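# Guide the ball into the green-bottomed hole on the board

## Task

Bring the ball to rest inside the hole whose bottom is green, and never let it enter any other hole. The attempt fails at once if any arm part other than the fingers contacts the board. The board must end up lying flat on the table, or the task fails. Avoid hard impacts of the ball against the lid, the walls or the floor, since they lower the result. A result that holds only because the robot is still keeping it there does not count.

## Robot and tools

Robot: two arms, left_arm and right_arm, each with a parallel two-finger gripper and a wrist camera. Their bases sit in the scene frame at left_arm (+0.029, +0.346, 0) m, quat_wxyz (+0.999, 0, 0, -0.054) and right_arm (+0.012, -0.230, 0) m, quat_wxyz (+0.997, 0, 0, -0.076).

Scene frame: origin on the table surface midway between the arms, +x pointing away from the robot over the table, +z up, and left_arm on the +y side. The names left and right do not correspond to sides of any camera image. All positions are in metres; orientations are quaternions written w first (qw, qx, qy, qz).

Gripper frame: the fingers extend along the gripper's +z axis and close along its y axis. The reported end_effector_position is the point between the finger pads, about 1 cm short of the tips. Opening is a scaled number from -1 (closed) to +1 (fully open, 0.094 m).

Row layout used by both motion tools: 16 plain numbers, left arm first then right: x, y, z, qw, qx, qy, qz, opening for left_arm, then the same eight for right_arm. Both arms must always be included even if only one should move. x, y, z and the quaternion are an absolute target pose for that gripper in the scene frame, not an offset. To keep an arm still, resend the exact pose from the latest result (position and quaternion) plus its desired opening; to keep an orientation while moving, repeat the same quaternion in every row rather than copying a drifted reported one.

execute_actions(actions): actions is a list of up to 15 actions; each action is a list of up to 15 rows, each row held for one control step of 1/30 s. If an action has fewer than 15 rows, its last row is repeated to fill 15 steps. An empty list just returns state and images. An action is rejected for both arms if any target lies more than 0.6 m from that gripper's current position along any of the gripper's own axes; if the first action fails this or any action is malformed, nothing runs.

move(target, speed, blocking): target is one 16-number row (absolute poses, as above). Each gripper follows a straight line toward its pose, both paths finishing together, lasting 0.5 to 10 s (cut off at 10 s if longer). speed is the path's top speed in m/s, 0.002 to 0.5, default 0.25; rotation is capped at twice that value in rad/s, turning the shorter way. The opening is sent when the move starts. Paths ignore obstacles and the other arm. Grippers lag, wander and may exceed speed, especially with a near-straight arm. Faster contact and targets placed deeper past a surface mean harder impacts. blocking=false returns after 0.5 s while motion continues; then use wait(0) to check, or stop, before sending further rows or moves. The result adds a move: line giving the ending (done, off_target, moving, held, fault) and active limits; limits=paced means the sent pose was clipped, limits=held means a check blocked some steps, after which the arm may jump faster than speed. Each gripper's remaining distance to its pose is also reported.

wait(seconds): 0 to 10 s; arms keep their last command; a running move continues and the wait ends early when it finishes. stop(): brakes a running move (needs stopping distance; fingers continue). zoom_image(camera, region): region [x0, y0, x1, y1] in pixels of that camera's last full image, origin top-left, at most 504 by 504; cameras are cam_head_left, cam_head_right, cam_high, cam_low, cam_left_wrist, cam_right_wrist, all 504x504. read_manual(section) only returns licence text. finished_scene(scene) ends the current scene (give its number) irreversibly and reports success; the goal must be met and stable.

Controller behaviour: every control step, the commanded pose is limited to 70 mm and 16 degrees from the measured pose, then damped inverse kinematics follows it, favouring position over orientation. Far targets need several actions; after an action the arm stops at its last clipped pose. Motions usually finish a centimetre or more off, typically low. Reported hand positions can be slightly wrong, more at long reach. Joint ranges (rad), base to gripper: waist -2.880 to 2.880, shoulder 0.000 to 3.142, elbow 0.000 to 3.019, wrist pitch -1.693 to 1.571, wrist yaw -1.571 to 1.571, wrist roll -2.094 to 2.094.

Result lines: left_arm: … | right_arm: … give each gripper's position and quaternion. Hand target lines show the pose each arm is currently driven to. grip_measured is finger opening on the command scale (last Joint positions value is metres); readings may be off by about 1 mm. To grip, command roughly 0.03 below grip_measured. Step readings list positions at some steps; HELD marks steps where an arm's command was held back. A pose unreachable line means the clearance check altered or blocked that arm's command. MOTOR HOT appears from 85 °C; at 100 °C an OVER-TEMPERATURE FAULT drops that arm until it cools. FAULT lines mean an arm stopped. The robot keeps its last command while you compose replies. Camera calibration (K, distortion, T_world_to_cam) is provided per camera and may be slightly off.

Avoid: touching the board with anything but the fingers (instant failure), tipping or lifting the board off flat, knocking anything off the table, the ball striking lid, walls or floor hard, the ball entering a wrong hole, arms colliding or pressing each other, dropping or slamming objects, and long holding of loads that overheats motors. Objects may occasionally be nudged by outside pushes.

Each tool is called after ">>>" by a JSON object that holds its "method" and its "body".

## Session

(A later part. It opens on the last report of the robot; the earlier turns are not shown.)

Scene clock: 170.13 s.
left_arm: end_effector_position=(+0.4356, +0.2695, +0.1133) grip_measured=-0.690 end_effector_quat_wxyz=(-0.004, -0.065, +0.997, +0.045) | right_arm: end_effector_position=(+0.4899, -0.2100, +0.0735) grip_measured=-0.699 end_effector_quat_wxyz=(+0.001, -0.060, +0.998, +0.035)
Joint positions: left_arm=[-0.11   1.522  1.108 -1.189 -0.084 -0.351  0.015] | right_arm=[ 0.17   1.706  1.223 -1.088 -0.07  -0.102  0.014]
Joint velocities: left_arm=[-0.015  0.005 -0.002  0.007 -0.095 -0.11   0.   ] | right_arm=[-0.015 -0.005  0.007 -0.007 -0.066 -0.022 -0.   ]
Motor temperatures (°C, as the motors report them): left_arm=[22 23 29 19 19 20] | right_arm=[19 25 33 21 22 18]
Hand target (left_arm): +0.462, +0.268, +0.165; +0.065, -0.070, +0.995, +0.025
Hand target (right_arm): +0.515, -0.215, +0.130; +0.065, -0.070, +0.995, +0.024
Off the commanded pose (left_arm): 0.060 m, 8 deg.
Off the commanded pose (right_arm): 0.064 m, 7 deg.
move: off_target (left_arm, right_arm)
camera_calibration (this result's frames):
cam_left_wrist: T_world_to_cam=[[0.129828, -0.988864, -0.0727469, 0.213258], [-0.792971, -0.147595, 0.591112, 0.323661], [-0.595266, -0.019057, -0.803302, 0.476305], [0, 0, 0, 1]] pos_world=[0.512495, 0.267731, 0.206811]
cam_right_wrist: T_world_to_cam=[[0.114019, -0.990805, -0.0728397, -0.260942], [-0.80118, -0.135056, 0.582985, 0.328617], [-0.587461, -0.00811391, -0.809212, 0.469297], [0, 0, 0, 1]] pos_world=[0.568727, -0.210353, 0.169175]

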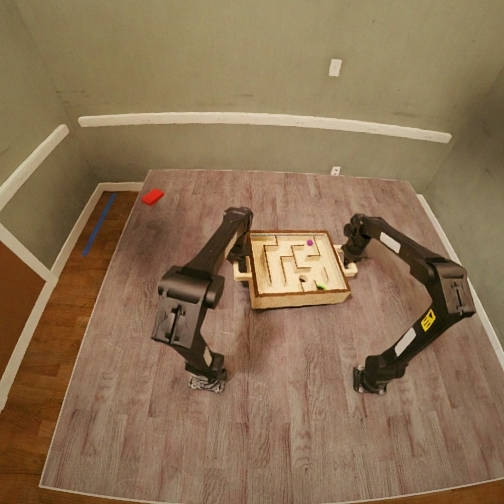

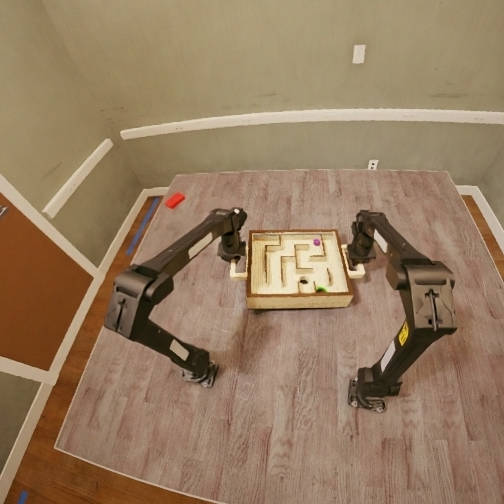

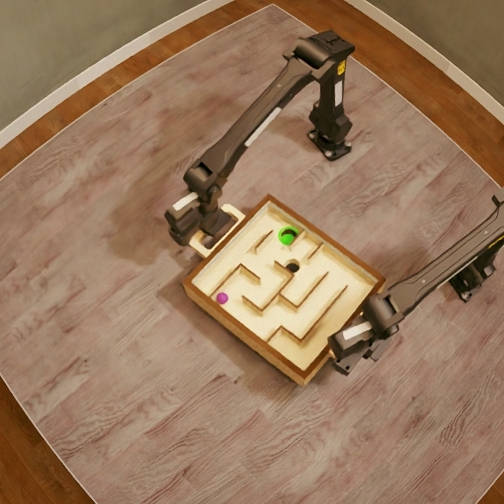

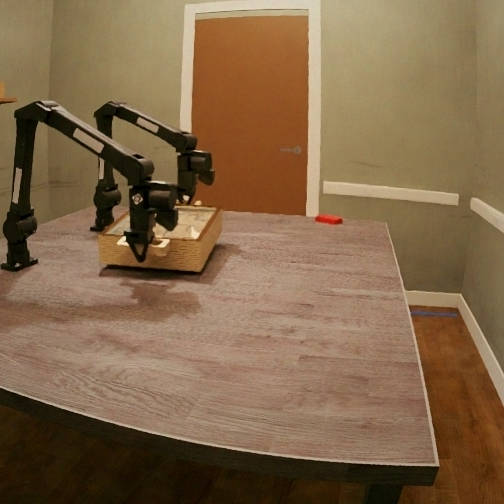

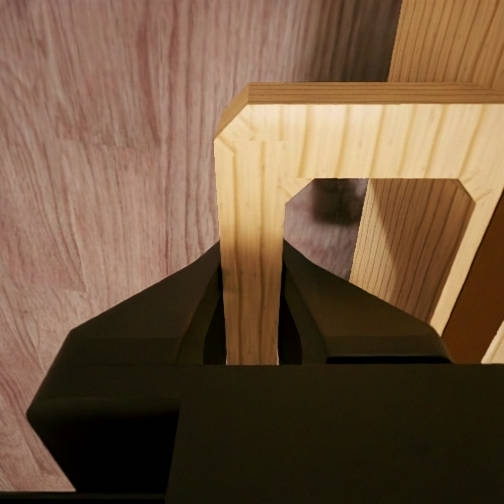

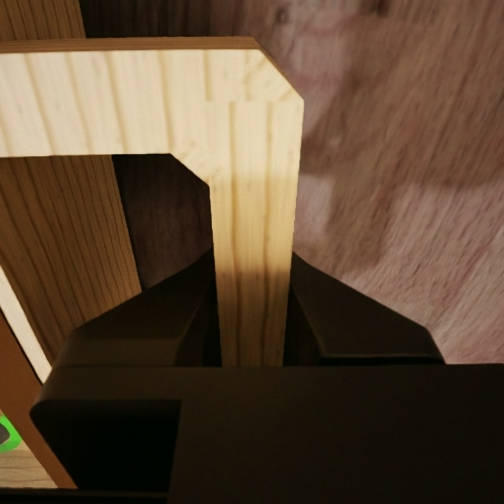

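>>> {"method": "move", "body": {"target": [0.465,0.267,0.17,0.125,-0.07,0.99,0.02,-0.85,0.515,-0.215,0.14,0.125,-0.07,0.99,0.02,-0.85], "speed": 0.03}}

>>> {"method": "zoom_image", "body": {"camera": "cam_high", "region": [170,180,390,400]}}

Scene clock: 177.53 s.
left_arm: end_effector_position=(+0.4454, +0.2699, +0.1254) grip_measured=-0.690 end_effector_quat_wxyz=(+0.060, -0.062, +0.996, +0.034) | right_arm: end_effector_position=(+0.4982, -0.2109, +0.0977) grip_measured=-0.699 end_effector_quat_wxyz=(+0.067, -0.056, +0.996, +0.030)
Joint positions: left_arm=[-0.11   1.455  1.065 -1.083 -0.098 -0.338  0.015] | right_arm=[ 0.17   1.623  1.179 -0.994 -0.065 -0.089  0.014]
Joint velocities: left_arm=[-0.005 -0.005 -0.012 -0.007 -0.051 -0.007  0.   ] | right_arm=[-0.015 -0.005 -0.002 -0.007  0.051 -0.037  0.   ]
Motor temperatures (°C, as the motors report them): left_arm=[22 23 29 19 19 20] | right_arm=[19 25 33 21 22 18]
Hand target (left_arm): +0.464, +0.267, +0.169; +0.124, -0.069, +0.990, +0.020
Hand target (right_arm): +0.512, -0.215, +0.140; +0.124, -0.071, +0.990, +0.019
Off the commanded pose (left_arm): 0.049 m, 8 deg.
Off the commanded pose (right_arm): 0.046 m, 7 deg.
move: off_target (left_arm, right_arm)
camera_calibration (this result's frames):
cam_left_wrist: T_world_to_cam=[[0.125371, -0.991159, -0.0434358, 0.212219], [-0.864121, -0.130602, 0.486043, 0.364597], [-0.487418, -0.023402, -0.872855, 0.453794], [0, 0, 0, 1]] pos_world=[0.509637, 0.268579, 0.228104]
cam_right_wrist: T_world_to_cam=[[0.109302, -0.992449, -0.0556683, -0.260624], [-0.872645, -0.122623, 0.47271, 0.370067], [-0.475967, -0.00308958, -0.879458, 0.446169], [0, 0, 0, 1]] pos_world=[0.563785, -0.211898, 0.202944]

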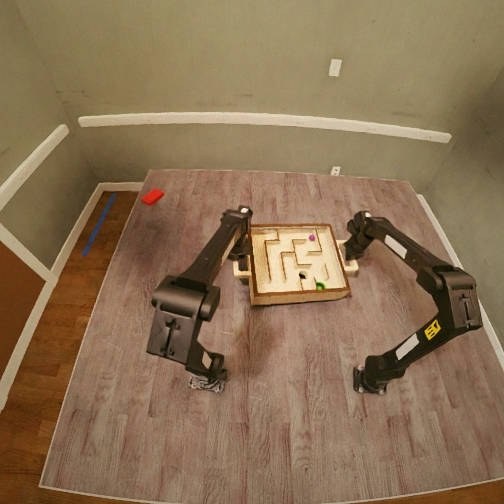

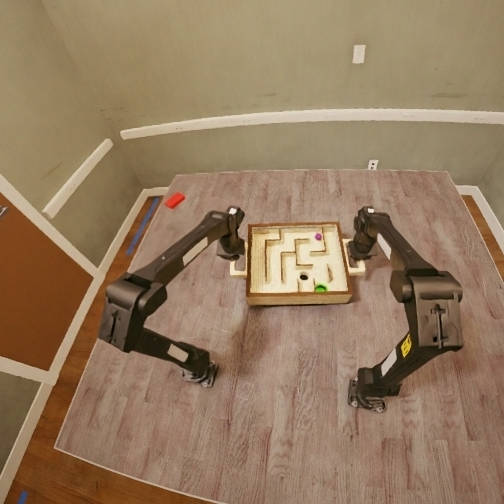

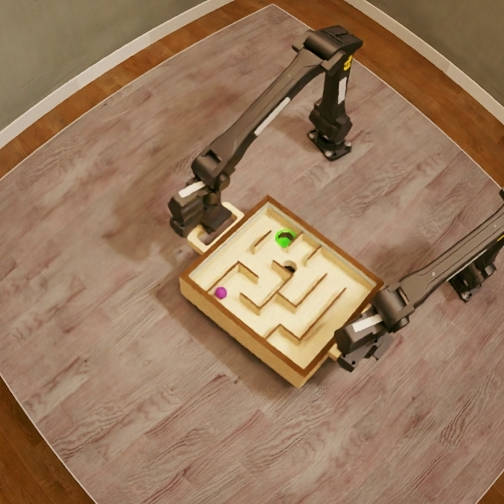

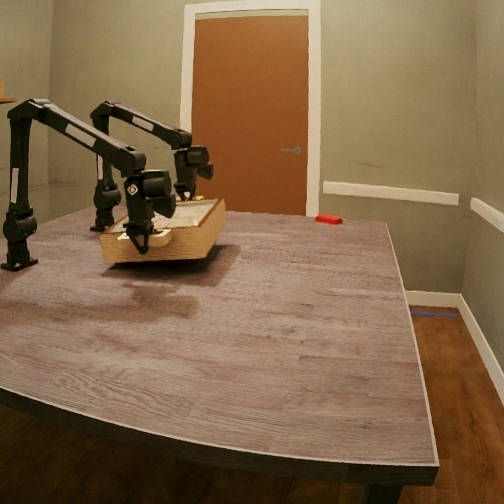

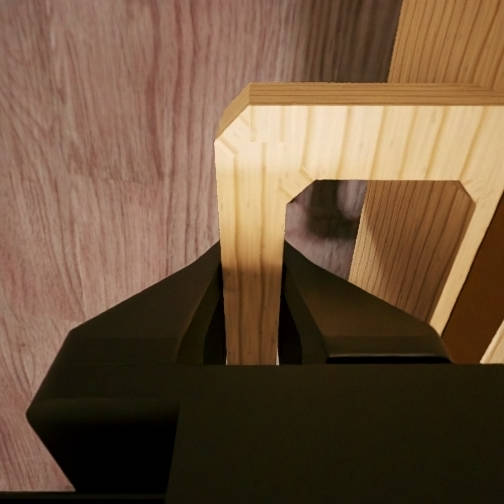

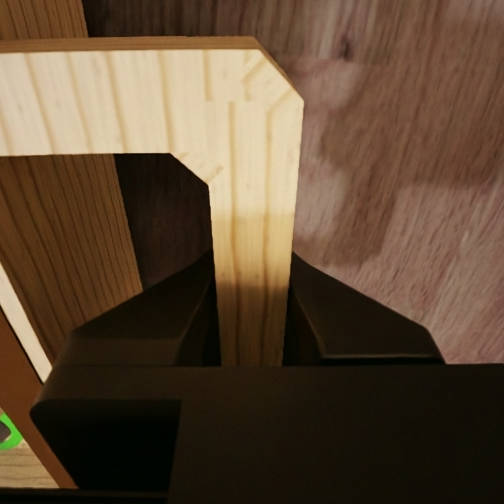

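Region (170, 180, 390, 400) of cam_high's 504x504 image, scaled by 2.291, with more detail than that image has.

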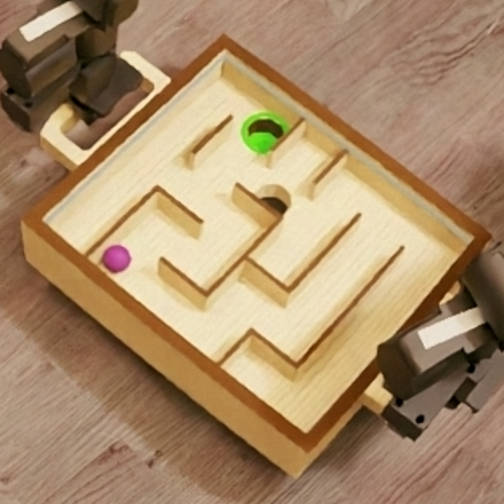

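Starting to move. Reduce the −y pin.

>>> {"method": "move", "body": {"target": [0.465,0.267,0.16,0.125,-0.07,0.99,0.005,-0.85,0.515,-0.215,0.145,0.125,-0.07,0.99,0.005,-0.85], "speed": 0.03}}

>>> {"method": "zoom_image", "body": {"camera": "cam_high", "region": [170,180,390,400]}}

Scene clock: 183.53 s.
left_arm: end_effector_position=(+0.4396, +0.2670, +0.1129) grip_measured=-0.690 end_effector_quat_wxyz=(+0.055, -0.056, +0.997, +0.023) | right_arm: end_effector_position=(+0.4859, -0.2153, +0.0930) grip_measured=-0.699 end_effector_quat_wxyz=(+0.059, -0.050, +0.997, +0.017)
Joint positions: left_arm=[-0.11   1.457  1.033 -1.052 -0.074 -0.328  0.015] | right_arm=[ 0.172  1.607  1.147 -0.995 -0.037 -0.078  0.014]
Joint velocities: left_arm=[-0.005 -0.024  0.002  0.007 -0.007 -0.037 -0.001] | right_arm=[-0.005 -0.015  0.012  0.007  0.022 -0.007 -0.002]
Motor temperatures (°C, as the motors report them): left_arm=[22 23 28 19 19 20] | right_arm=[19 25 33 21 22 18]
Hand target (left_arm): +0.463, +0.267, +0.160; +0.125, -0.069, +0.990, +0.005
Hand target (right_arm): +0.511, -0.215, +0.145; +0.125, -0.070, +0.990, +0.004
Off the commanded pose (left_arm): 0.054 m, 8 deg.
Off the commanded pose (right_arm): 0.060 m, 8 deg.
move: off_target (left_arm, right_arm)
camera_calibration (this result's frames):
cam_left_wrist: T_world_to_cam=[[0.113412, -0.993281, -0.0230263, 0.21302], [-0.861226, -0.109837, 0.496212, 0.357325], [-0.495407, -0.0364453, -0.867896, 0.446403], [0, 0, 0, 1]] pos_world=[0.50473, 0.267105, 0.215028]
cam_right_wrist: T_world_to_cam=[[0.095081, -0.994976, -0.0313304, -0.259809], [-0.866395, -0.0982106, 0.489606, 0.361714], [-0.490223, -0.0194077, -0.871381, 0.438775], [0, 0, 0, 1]] pos_world=[0.553187, -0.214464, 0.197103]

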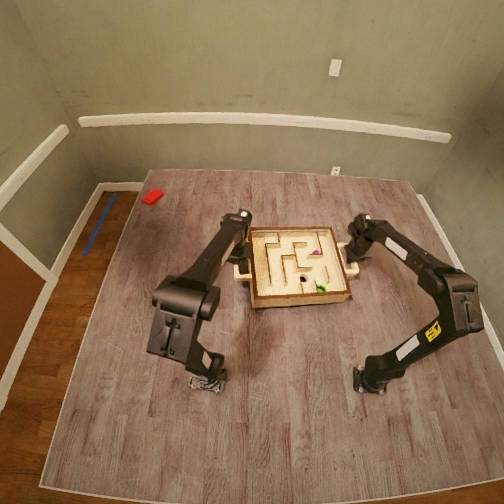

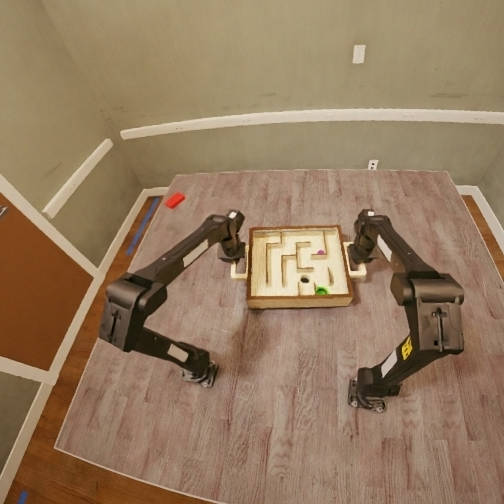

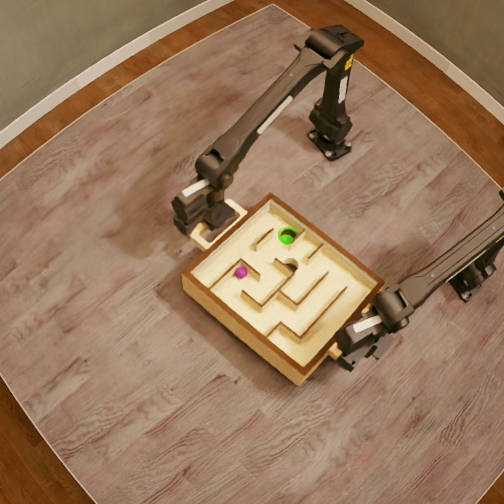

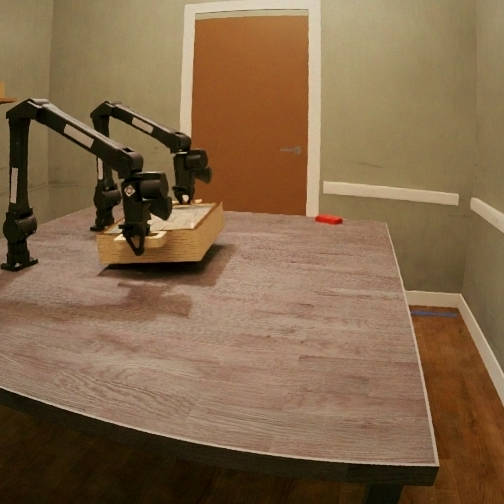

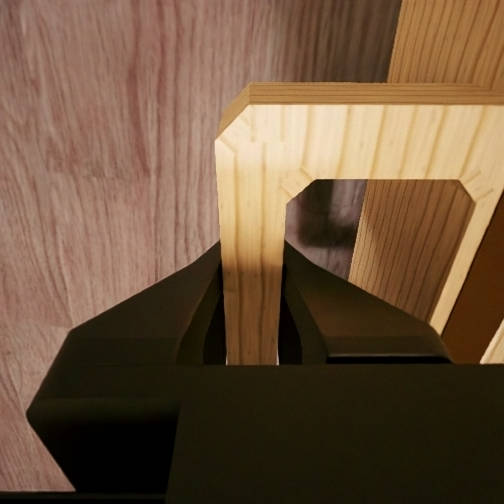

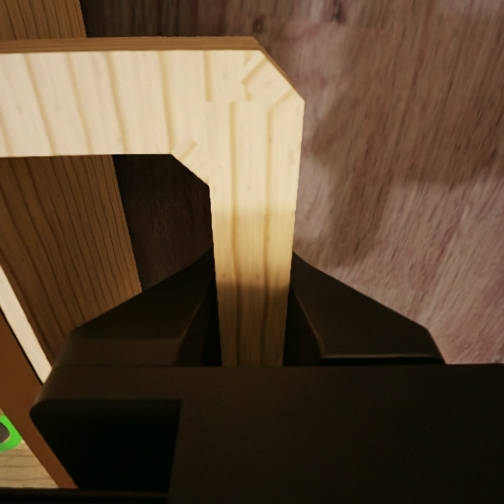

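Region (170, 180, 390, 400) of cam_high's 504x504 image, scaled by 2.291, with more detail than that image has.

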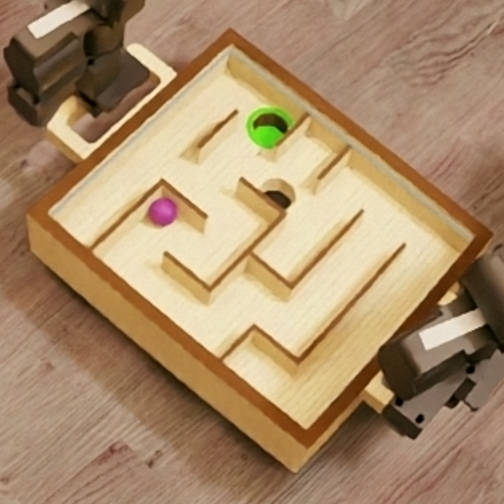

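>>> {"method": "move", "body": {"target": [0.465,0.267,0.14,0.115,-0.07,0.99,-0.02,-0.85,0.515,-0.215,0.16,0.115,-0.07,0.99,-0.02,-0.85], "speed": 0.03}}

>>> {"method": "zoom_image", "body": {"camera": "cam_high", "region": [170,180,390,400]}}

Scene clock: 190.87 s.
left_arm: end_effector_position=(+0.4378, +0.2652, +0.0949) grip_measured=-0.690 end_effector_quat_wxyz=(+0.048, -0.057, +0.997, -0.002) | right_arm: end_effector_position=(+0.4837, -0.2180, +0.0992) grip_measured=-0.699 end_effector_quat_wxyz=(+0.051, -0.050, +0.997, -0.010)
Joint positions: left_arm=[-0.093  1.475  1.002 -1.003 -0.021 -0.315  0.015] | right_arm=[ 0.186  1.602  1.16  -1.026  0.017 -0.067  0.014]
Joint velocities: left_arm=[ 0.005 -0.015 -0.002 -0.012 -0.007  0.022  0.   ] | right_arm=[-0.005 -0.005  0.007 -0.012 -0.081  0.022  0.001]
Motor temperatures (°C, as the motors report them): left_arm=[22 23 28 19 19 20] | right_arm=[19 25 34 21 22 18]
Hand target (left_arm): +0.463, +0.267, +0.140; +0.115, -0.069, +0.991, -0.020
Hand target (right_arm): +0.509, -0.215, +0.160; +0.115, -0.070, +0.991, -0.020
Off the commanded pose (left_arm): 0.053 m, 8 deg.
Off the commanded pose (right_arm): 0.068 m, 8 deg.
move: off_target (left_arm, right_arm)
camera_calibration (this result's frames):
cam_left_wrist: T_world_to_cam=[[0.112295, -0.993337, 0.0259092, 0.206847], [-0.85538, -0.0833646, 0.511249, 0.353508], [-0.505683, -0.0795731, -0.859042, 0.444897], [0, 0, 0, 1]] pos_world=[0.504133, 0.270341, 0.196095]
cam_right_wrist: T_world_to_cam=[[0.0929274, -0.995457, 0.0207298, -0.266376], [-0.86059, -0.0698317, 0.504489, 0.358398], [-0.500749, -0.0647207, -0.863169, 0.437532], [0, 0, 0, 1]] pos_world=[0.552281, -0.211821, 0.202378]

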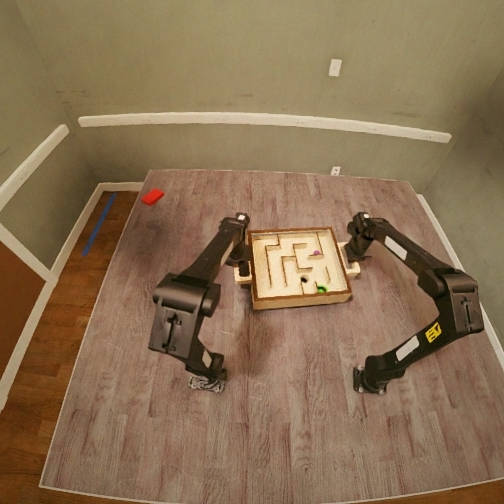

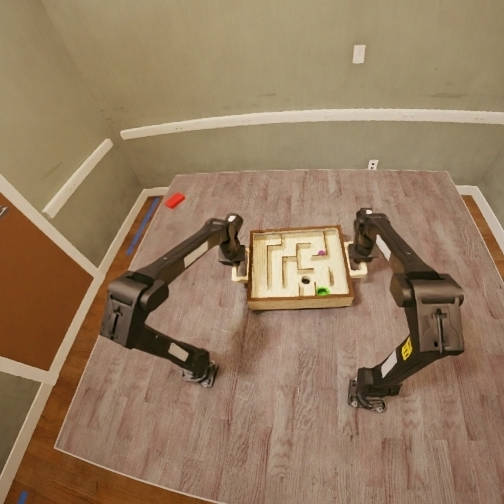

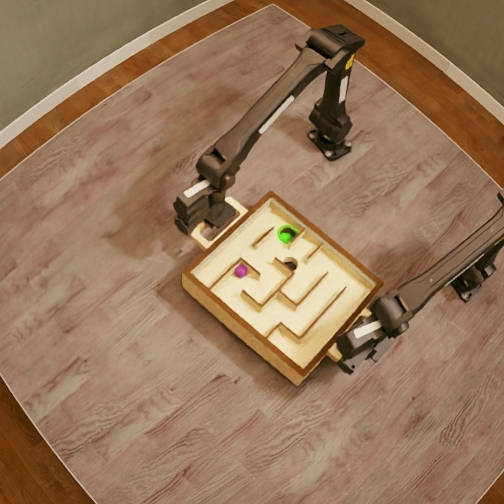

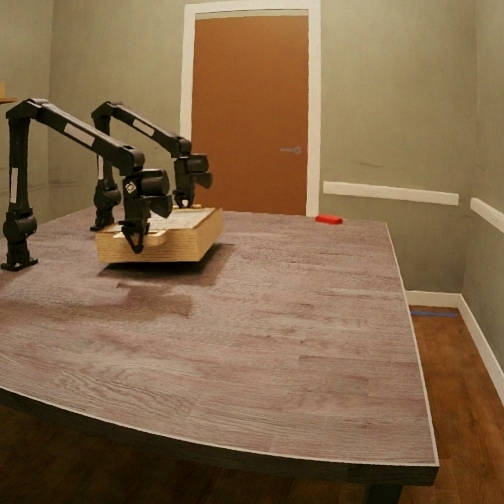

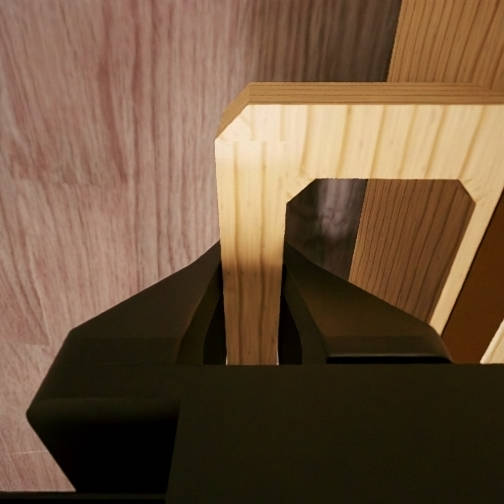

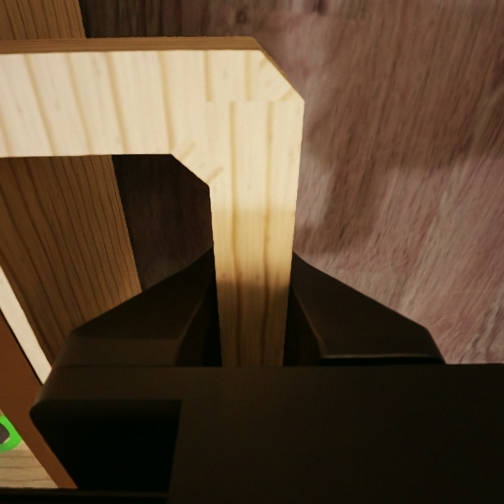

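Region (170, 180, 390, 400) of cam_high's 504x504 image, scaled by 2.291, with more detail than that image has.

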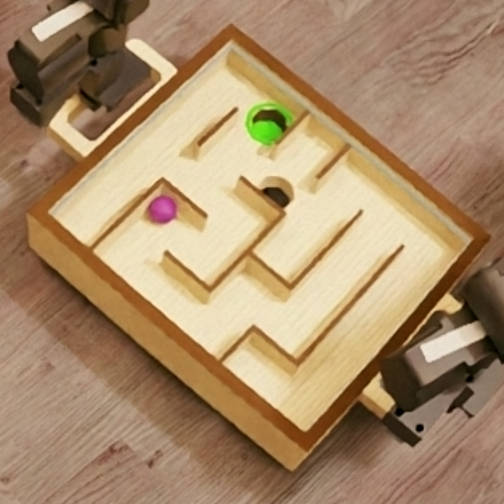

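>>> {"method": "move", "body": {"target": [0.455,0.267,0.125,0.105,-0.07,0.99,-0.035,-0.85,0.50,-0.215,0.165,0.105,-0.07,0.99,-0.035,-0.85], "speed": 0.03}}

>>> {"method": "zoom_image", "body": {"camera": "cam_high", "region": [170,180,390,400]}}

Scene clock: 198.00 s.
left_arm: end_effector_position=(+0.4291, +0.2643, +0.0842) grip_measured=-0.690 end_effector_quat_wxyz=(+0.042, -0.055, +0.997, -0.019) | right_arm: end_effector_position=(+0.4710, -0.2190, +0.1060) grip_measured=-0.699 end_effector_quat_wxyz=(+0.044, -0.047, +0.998, -0.026)
Joint positions: left_arm=[-0.084  1.471  0.966 -0.975  0.016 -0.304  0.015] | right_arm=[ 0.198  1.572  1.144 -1.055  0.053 -0.051  0.014]
Joint velocities: left_arm=[ 0.005 -0.015 -0.017 -0.017 -0.051  0.007  0.   ] | right_arm=[ 0.015 -0.015  0.002 -0.027 -0.051 -0.007 -0.002]
Motor temperatures (°C, as the motors report them): left_arm=[22 23 28 19 19 20] | right_arm=[19 25 34 21 22 19]
Hand target (left_arm): +0.453, +0.267, +0.125; +0.105, -0.069, +0.991, -0.035
Hand target (right_arm): +0.495, -0.215, +0.165; +0.105, -0.070, +0.991, -0.036
Off the commanded pose (left_arm): 0.048 m, 8 deg.
Off the commanded pose (right_arm): 0.066 m, 8 deg.
move: off_target (left_arm, right_arm)
camera_calibration (this result's frames):
cam_left_wrist: T_world_to_cam=[[0.106821, -0.992566, 0.0583262, 0.206675], [-0.850079, -0.0607453, 0.52314, 0.342225], [-0.515708, -0.105464, -0.850249, 0.441706], [0, 0, 0, 1]] pos_world=[0.496632, 0.272511, 0.184474]
cam_right_wrist: T_world_to_cam=[[0.0856005, -0.994902, 0.053322, -0.266232], [-0.854414, -0.0457737, 0.517572, 0.34491], [-0.512492, -0.0898635, -0.853977, 0.435914], [0, 0, 0, 1]] pos_world=[0.540888, -0.209914, 0.207941]

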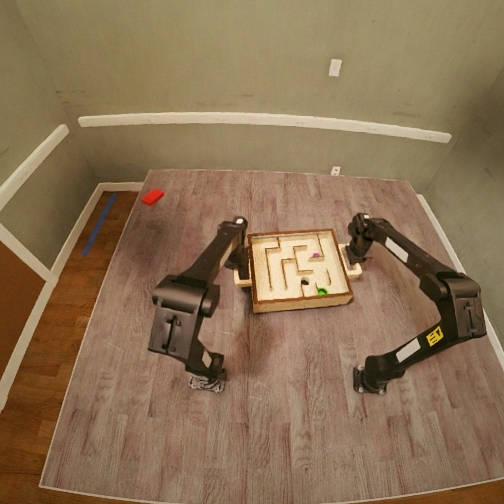

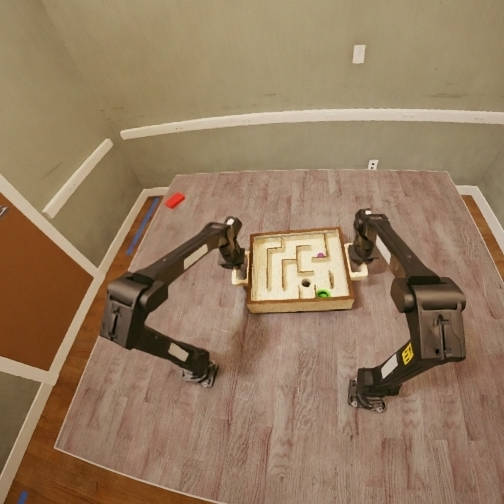

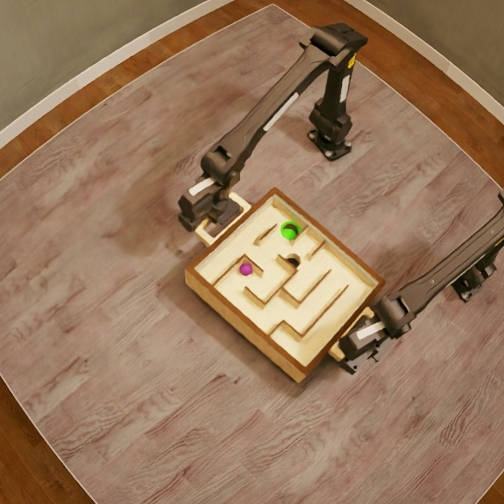

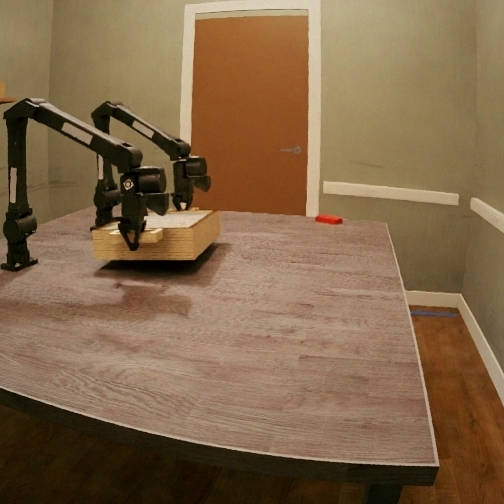

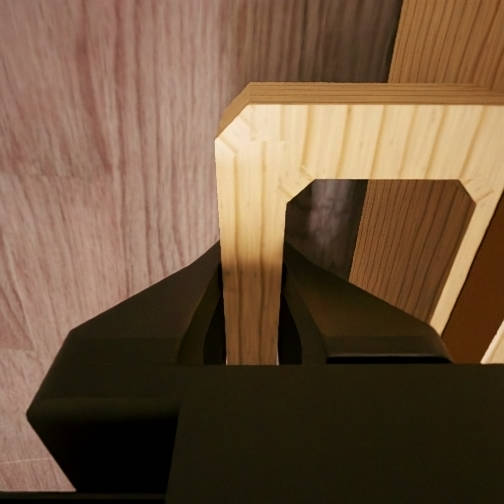

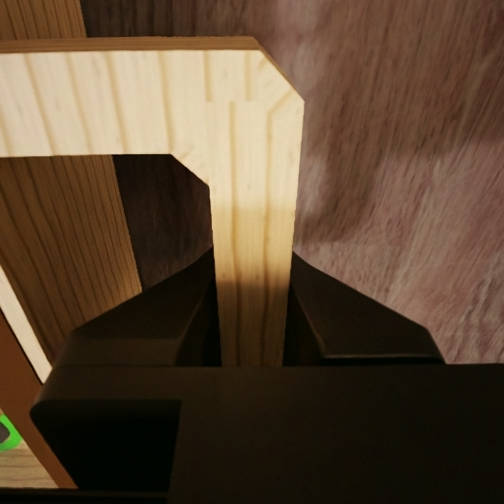

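Region (170, 180, 390, 400) of cam_high's 504x504 image, scaled by 2.291, with more detail than that image has.

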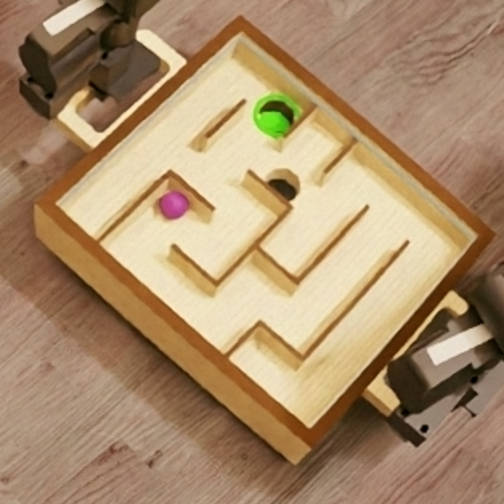

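Pinned by the −x tilt; reduce it a little.

>>> {"method": "move", "body": {"target": [0.455,0.267,0.125,0.088,-0.07,0.99,-0.035,-0.85,0.50,-0.215,0.165,0.088,-0.07,0.99,-0.035,-0.85], "speed": 0.03}}

>>> {"method": "zoom_image", "body": {"camera": "cam_high", "region": [170,180,390,400]}}

Scene clock: 204.77 s.
left_arm: end_effector_position=(+0.4179, +0.2651, +0.0732) grip_measured=-0.690 end_effector_quat_wxyz=(+0.024, -0.060, +0.998, -0.023) | right_arm: end_effector_position=(+0.4669, -0.2174, +0.1057) grip_measured=-0.699 end_effector_quat_wxyz=(+0.025, -0.053, +0.998, -0.029)
Joint positions: left_arm=[-0.08   1.478  0.941 -0.975  0.033 -0.31   0.015] | right_arm=[ 0.204  1.584  1.16  -1.096  0.058 -0.057  0.014]
Joint velocities: left_arm=[ 0.015 -0.005  0.002 -0.012  0.022 -0.022 -0.   ] | right_arm=[ 0.005  0.005  0.007 -0.017  0.022  0.022 -0.   ]
Motor temperatures (°C, as the motors report them): left_arm=[22 23 28 19 18 20] | right_arm=[19 25 35 21 23 19]
Hand target (left_arm): +0.452, +0.267, +0.125; +0.089, -0.070, +0.993, -0.035
Hand target (right_arm): +0.494, -0.215, +0.165; +0.089, -0.070, +0.993, -0.036
Off the commanded pose (left_arm): 0.064 m, 8 deg.
Off the commanded pose (right_arm): 0.068 m, 8 deg.
move: off_target (left_arm, right_arm)
camera_calibration (this result's frames):
cam_left_wrist: T_world_to_cam=[[0.117499, -0.990898, 0.065691, 0.203785], [-0.831158, -0.0619246, 0.552577, 0.328795], [-0.543479, -0.119527, -0.830869, 0.440529], [0, 0, 0, 1]] pos_world=[0.488754, 0.274946, 0.170951]
cam_right_wrist: T_world_to_cam=[[0.0990603, -0.993406, 0.057718, -0.270688], [-0.833506, -0.0511519, 0.550137, 0.327279], [-0.543557, -0.102605, -0.833077, 0.443259], [0, 0, 0, 1]] pos_world=[0.54054, -0.206682, 0.204844]

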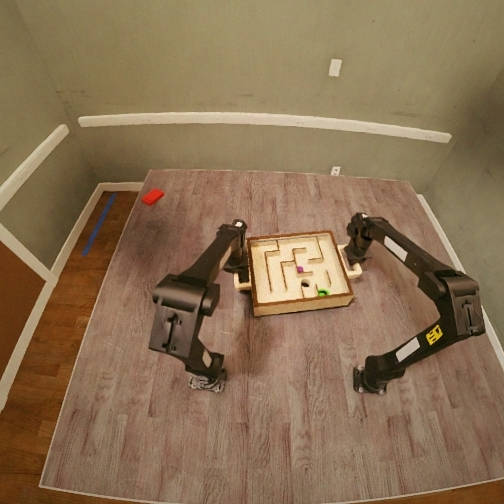

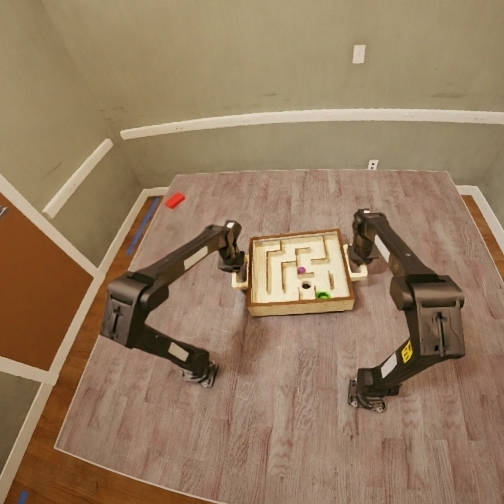

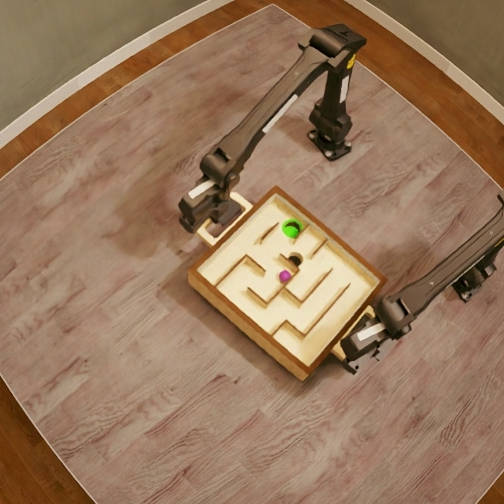

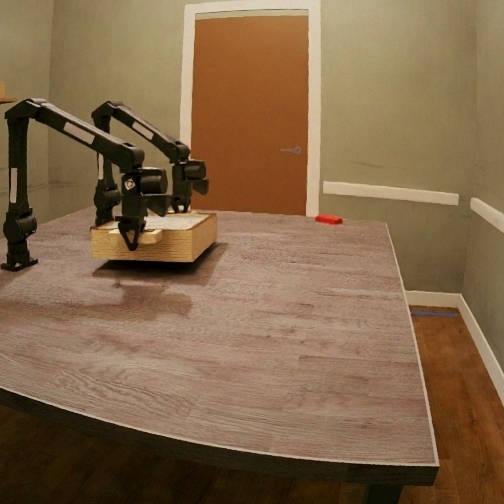

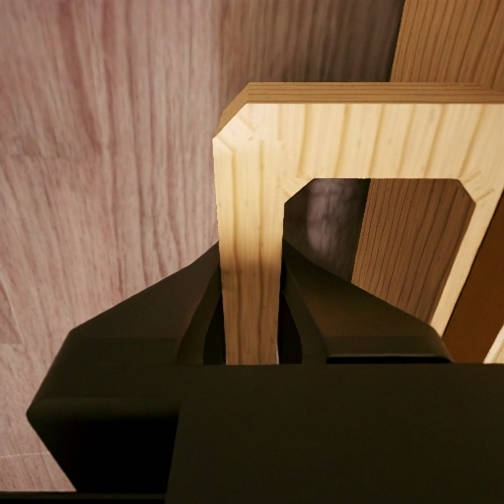

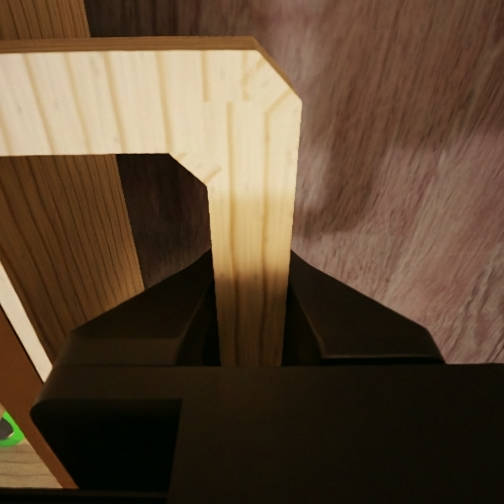

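Region (170, 180, 390, 400) of cam_high's 504x504 image, scaled by 2.291, with more detail than that image has.

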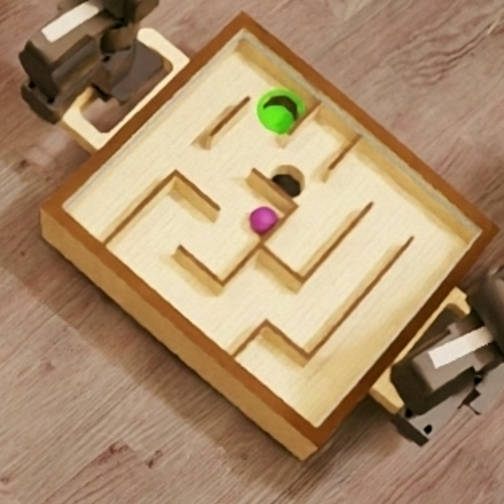

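Against the wall. Add −x tilt into the corner while raising the left side.

>>> {"method": "move", "body": {"target": [0.445,0.267,0.135,0.125,-0.07,0.99,-0.02,-0.85,0.49,-0.215,0.155,0.125,-0.07,0.99,-0.02,-0.85], "speed": 0.03}}

>>> {"method": "zoom_image", "body": {"camera": "cam_high", "region": [170,180,390,400]}}

Scene clock: 211.77 s.
left_arm: end_effector_position=(+0.4146, +0.2709, +0.0895) grip_measured=-0.690 end_effector_quat_wxyz=(+0.058, -0.067, +0.996, -0.010) | right_arm: end_effector_position=(+0.4714, -0.2114, +0.1101) grip_measured=-0.699 end_effector_quat_wxyz=(+0.062, -0.061, +0.996, -0.014)
Joint positions: left_arm=[-0.087  1.408  0.913 -0.957 -0.011 -0.329  0.015] | right_arm=[ 0.204  1.548  1.125 -1.023  0.027 -0.071  0.014]
Joint velocities: left_arm=[-0.005 -0.015 -0.012 -0.012  0.007  0.007 -0.001] | right_arm=[-0.015 -0.005 -0.012 -0.012 -0.022  0.022 -0.001]
Motor temperatures (°C, as the motors report them): left_arm=[22 23 29 19 19 20] | right_arm=[19 25 35 21 22 19]
Hand target (left_arm): +0.443, +0.267, +0.134; +0.125, -0.069, +0.990, -0.020
Hand target (right_arm): +0.487, -0.215, +0.155; +0.124, -0.071, +0.989, -0.021
Off the commanded pose (left_arm): 0.055 m, 8 deg.
Off the commanded pose (right_arm): 0.049 m, 7 deg.
move: off_target (left_arm, right_arm)
camera_calibration (this result's frames):
cam_left_wrist: T_world_to_cam=[[0.130437, -0.990453, 0.044591, 0.205275], [-0.864507, -0.0916017, 0.494202, 0.344411], [-0.4854, -0.103012, -0.868203, 0.427762], [0, 0, 0, 1]] pos_world=[0.478606, 0.278929, 0.192022]
cam_right_wrist: T_world_to_cam=[[0.113657, -0.993018, 0.0315724, -0.269324], [-0.870046, -0.0841388, 0.485737, 0.346256], [-0.47969, -0.0826771, -0.873534, 0.428612], [0, 0, 0, 1]] pos_world=[0.53747, -0.202874, 0.214721]

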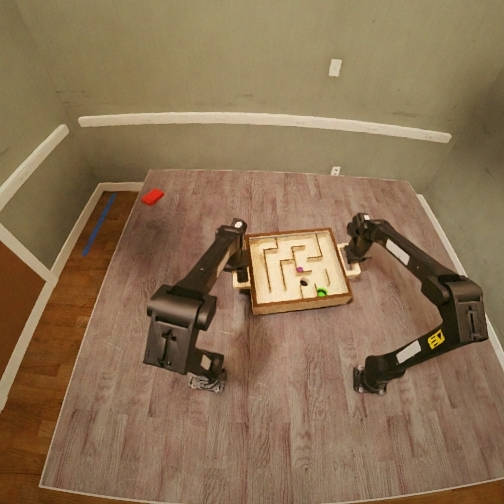

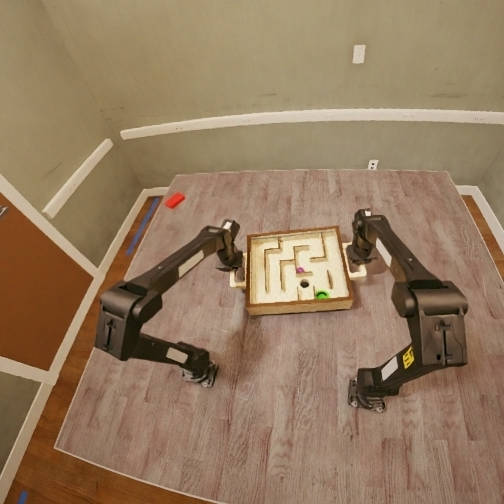

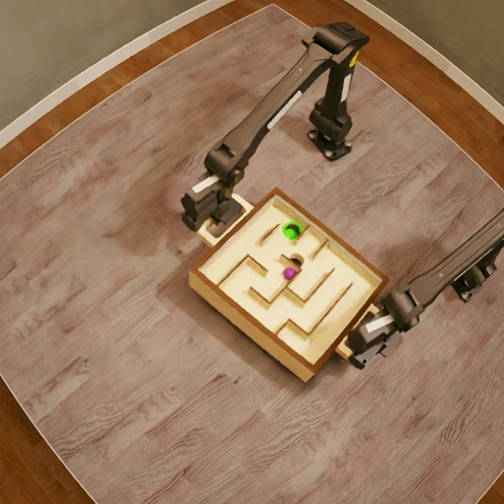

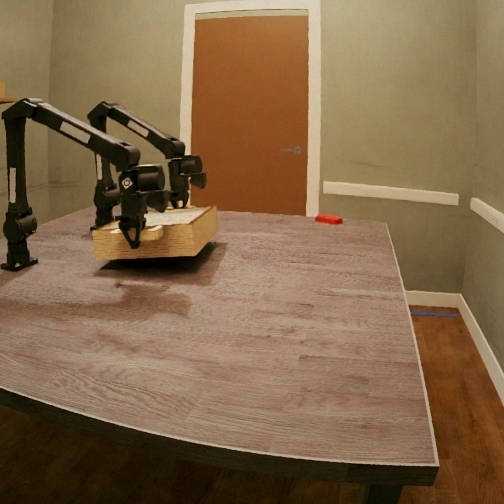

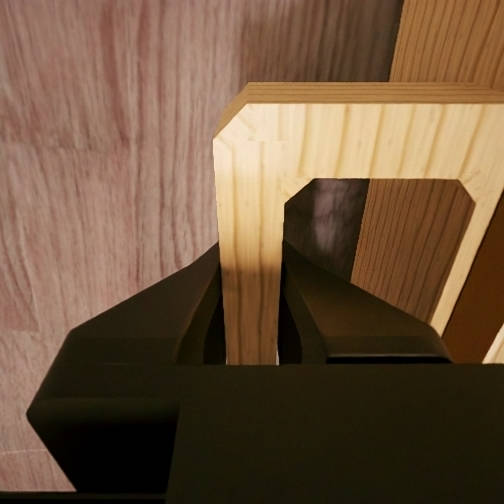

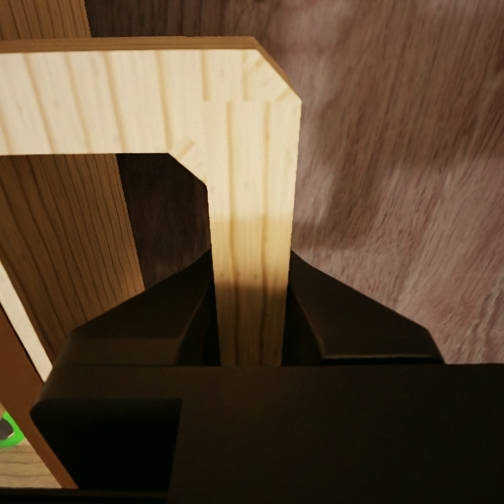

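Region (170, 180, 390, 400) of cam_high's 504x504 image, scaled by 2.291, with more detail than that image has.

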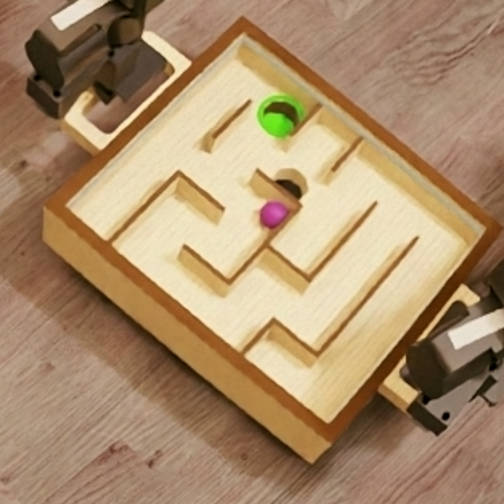

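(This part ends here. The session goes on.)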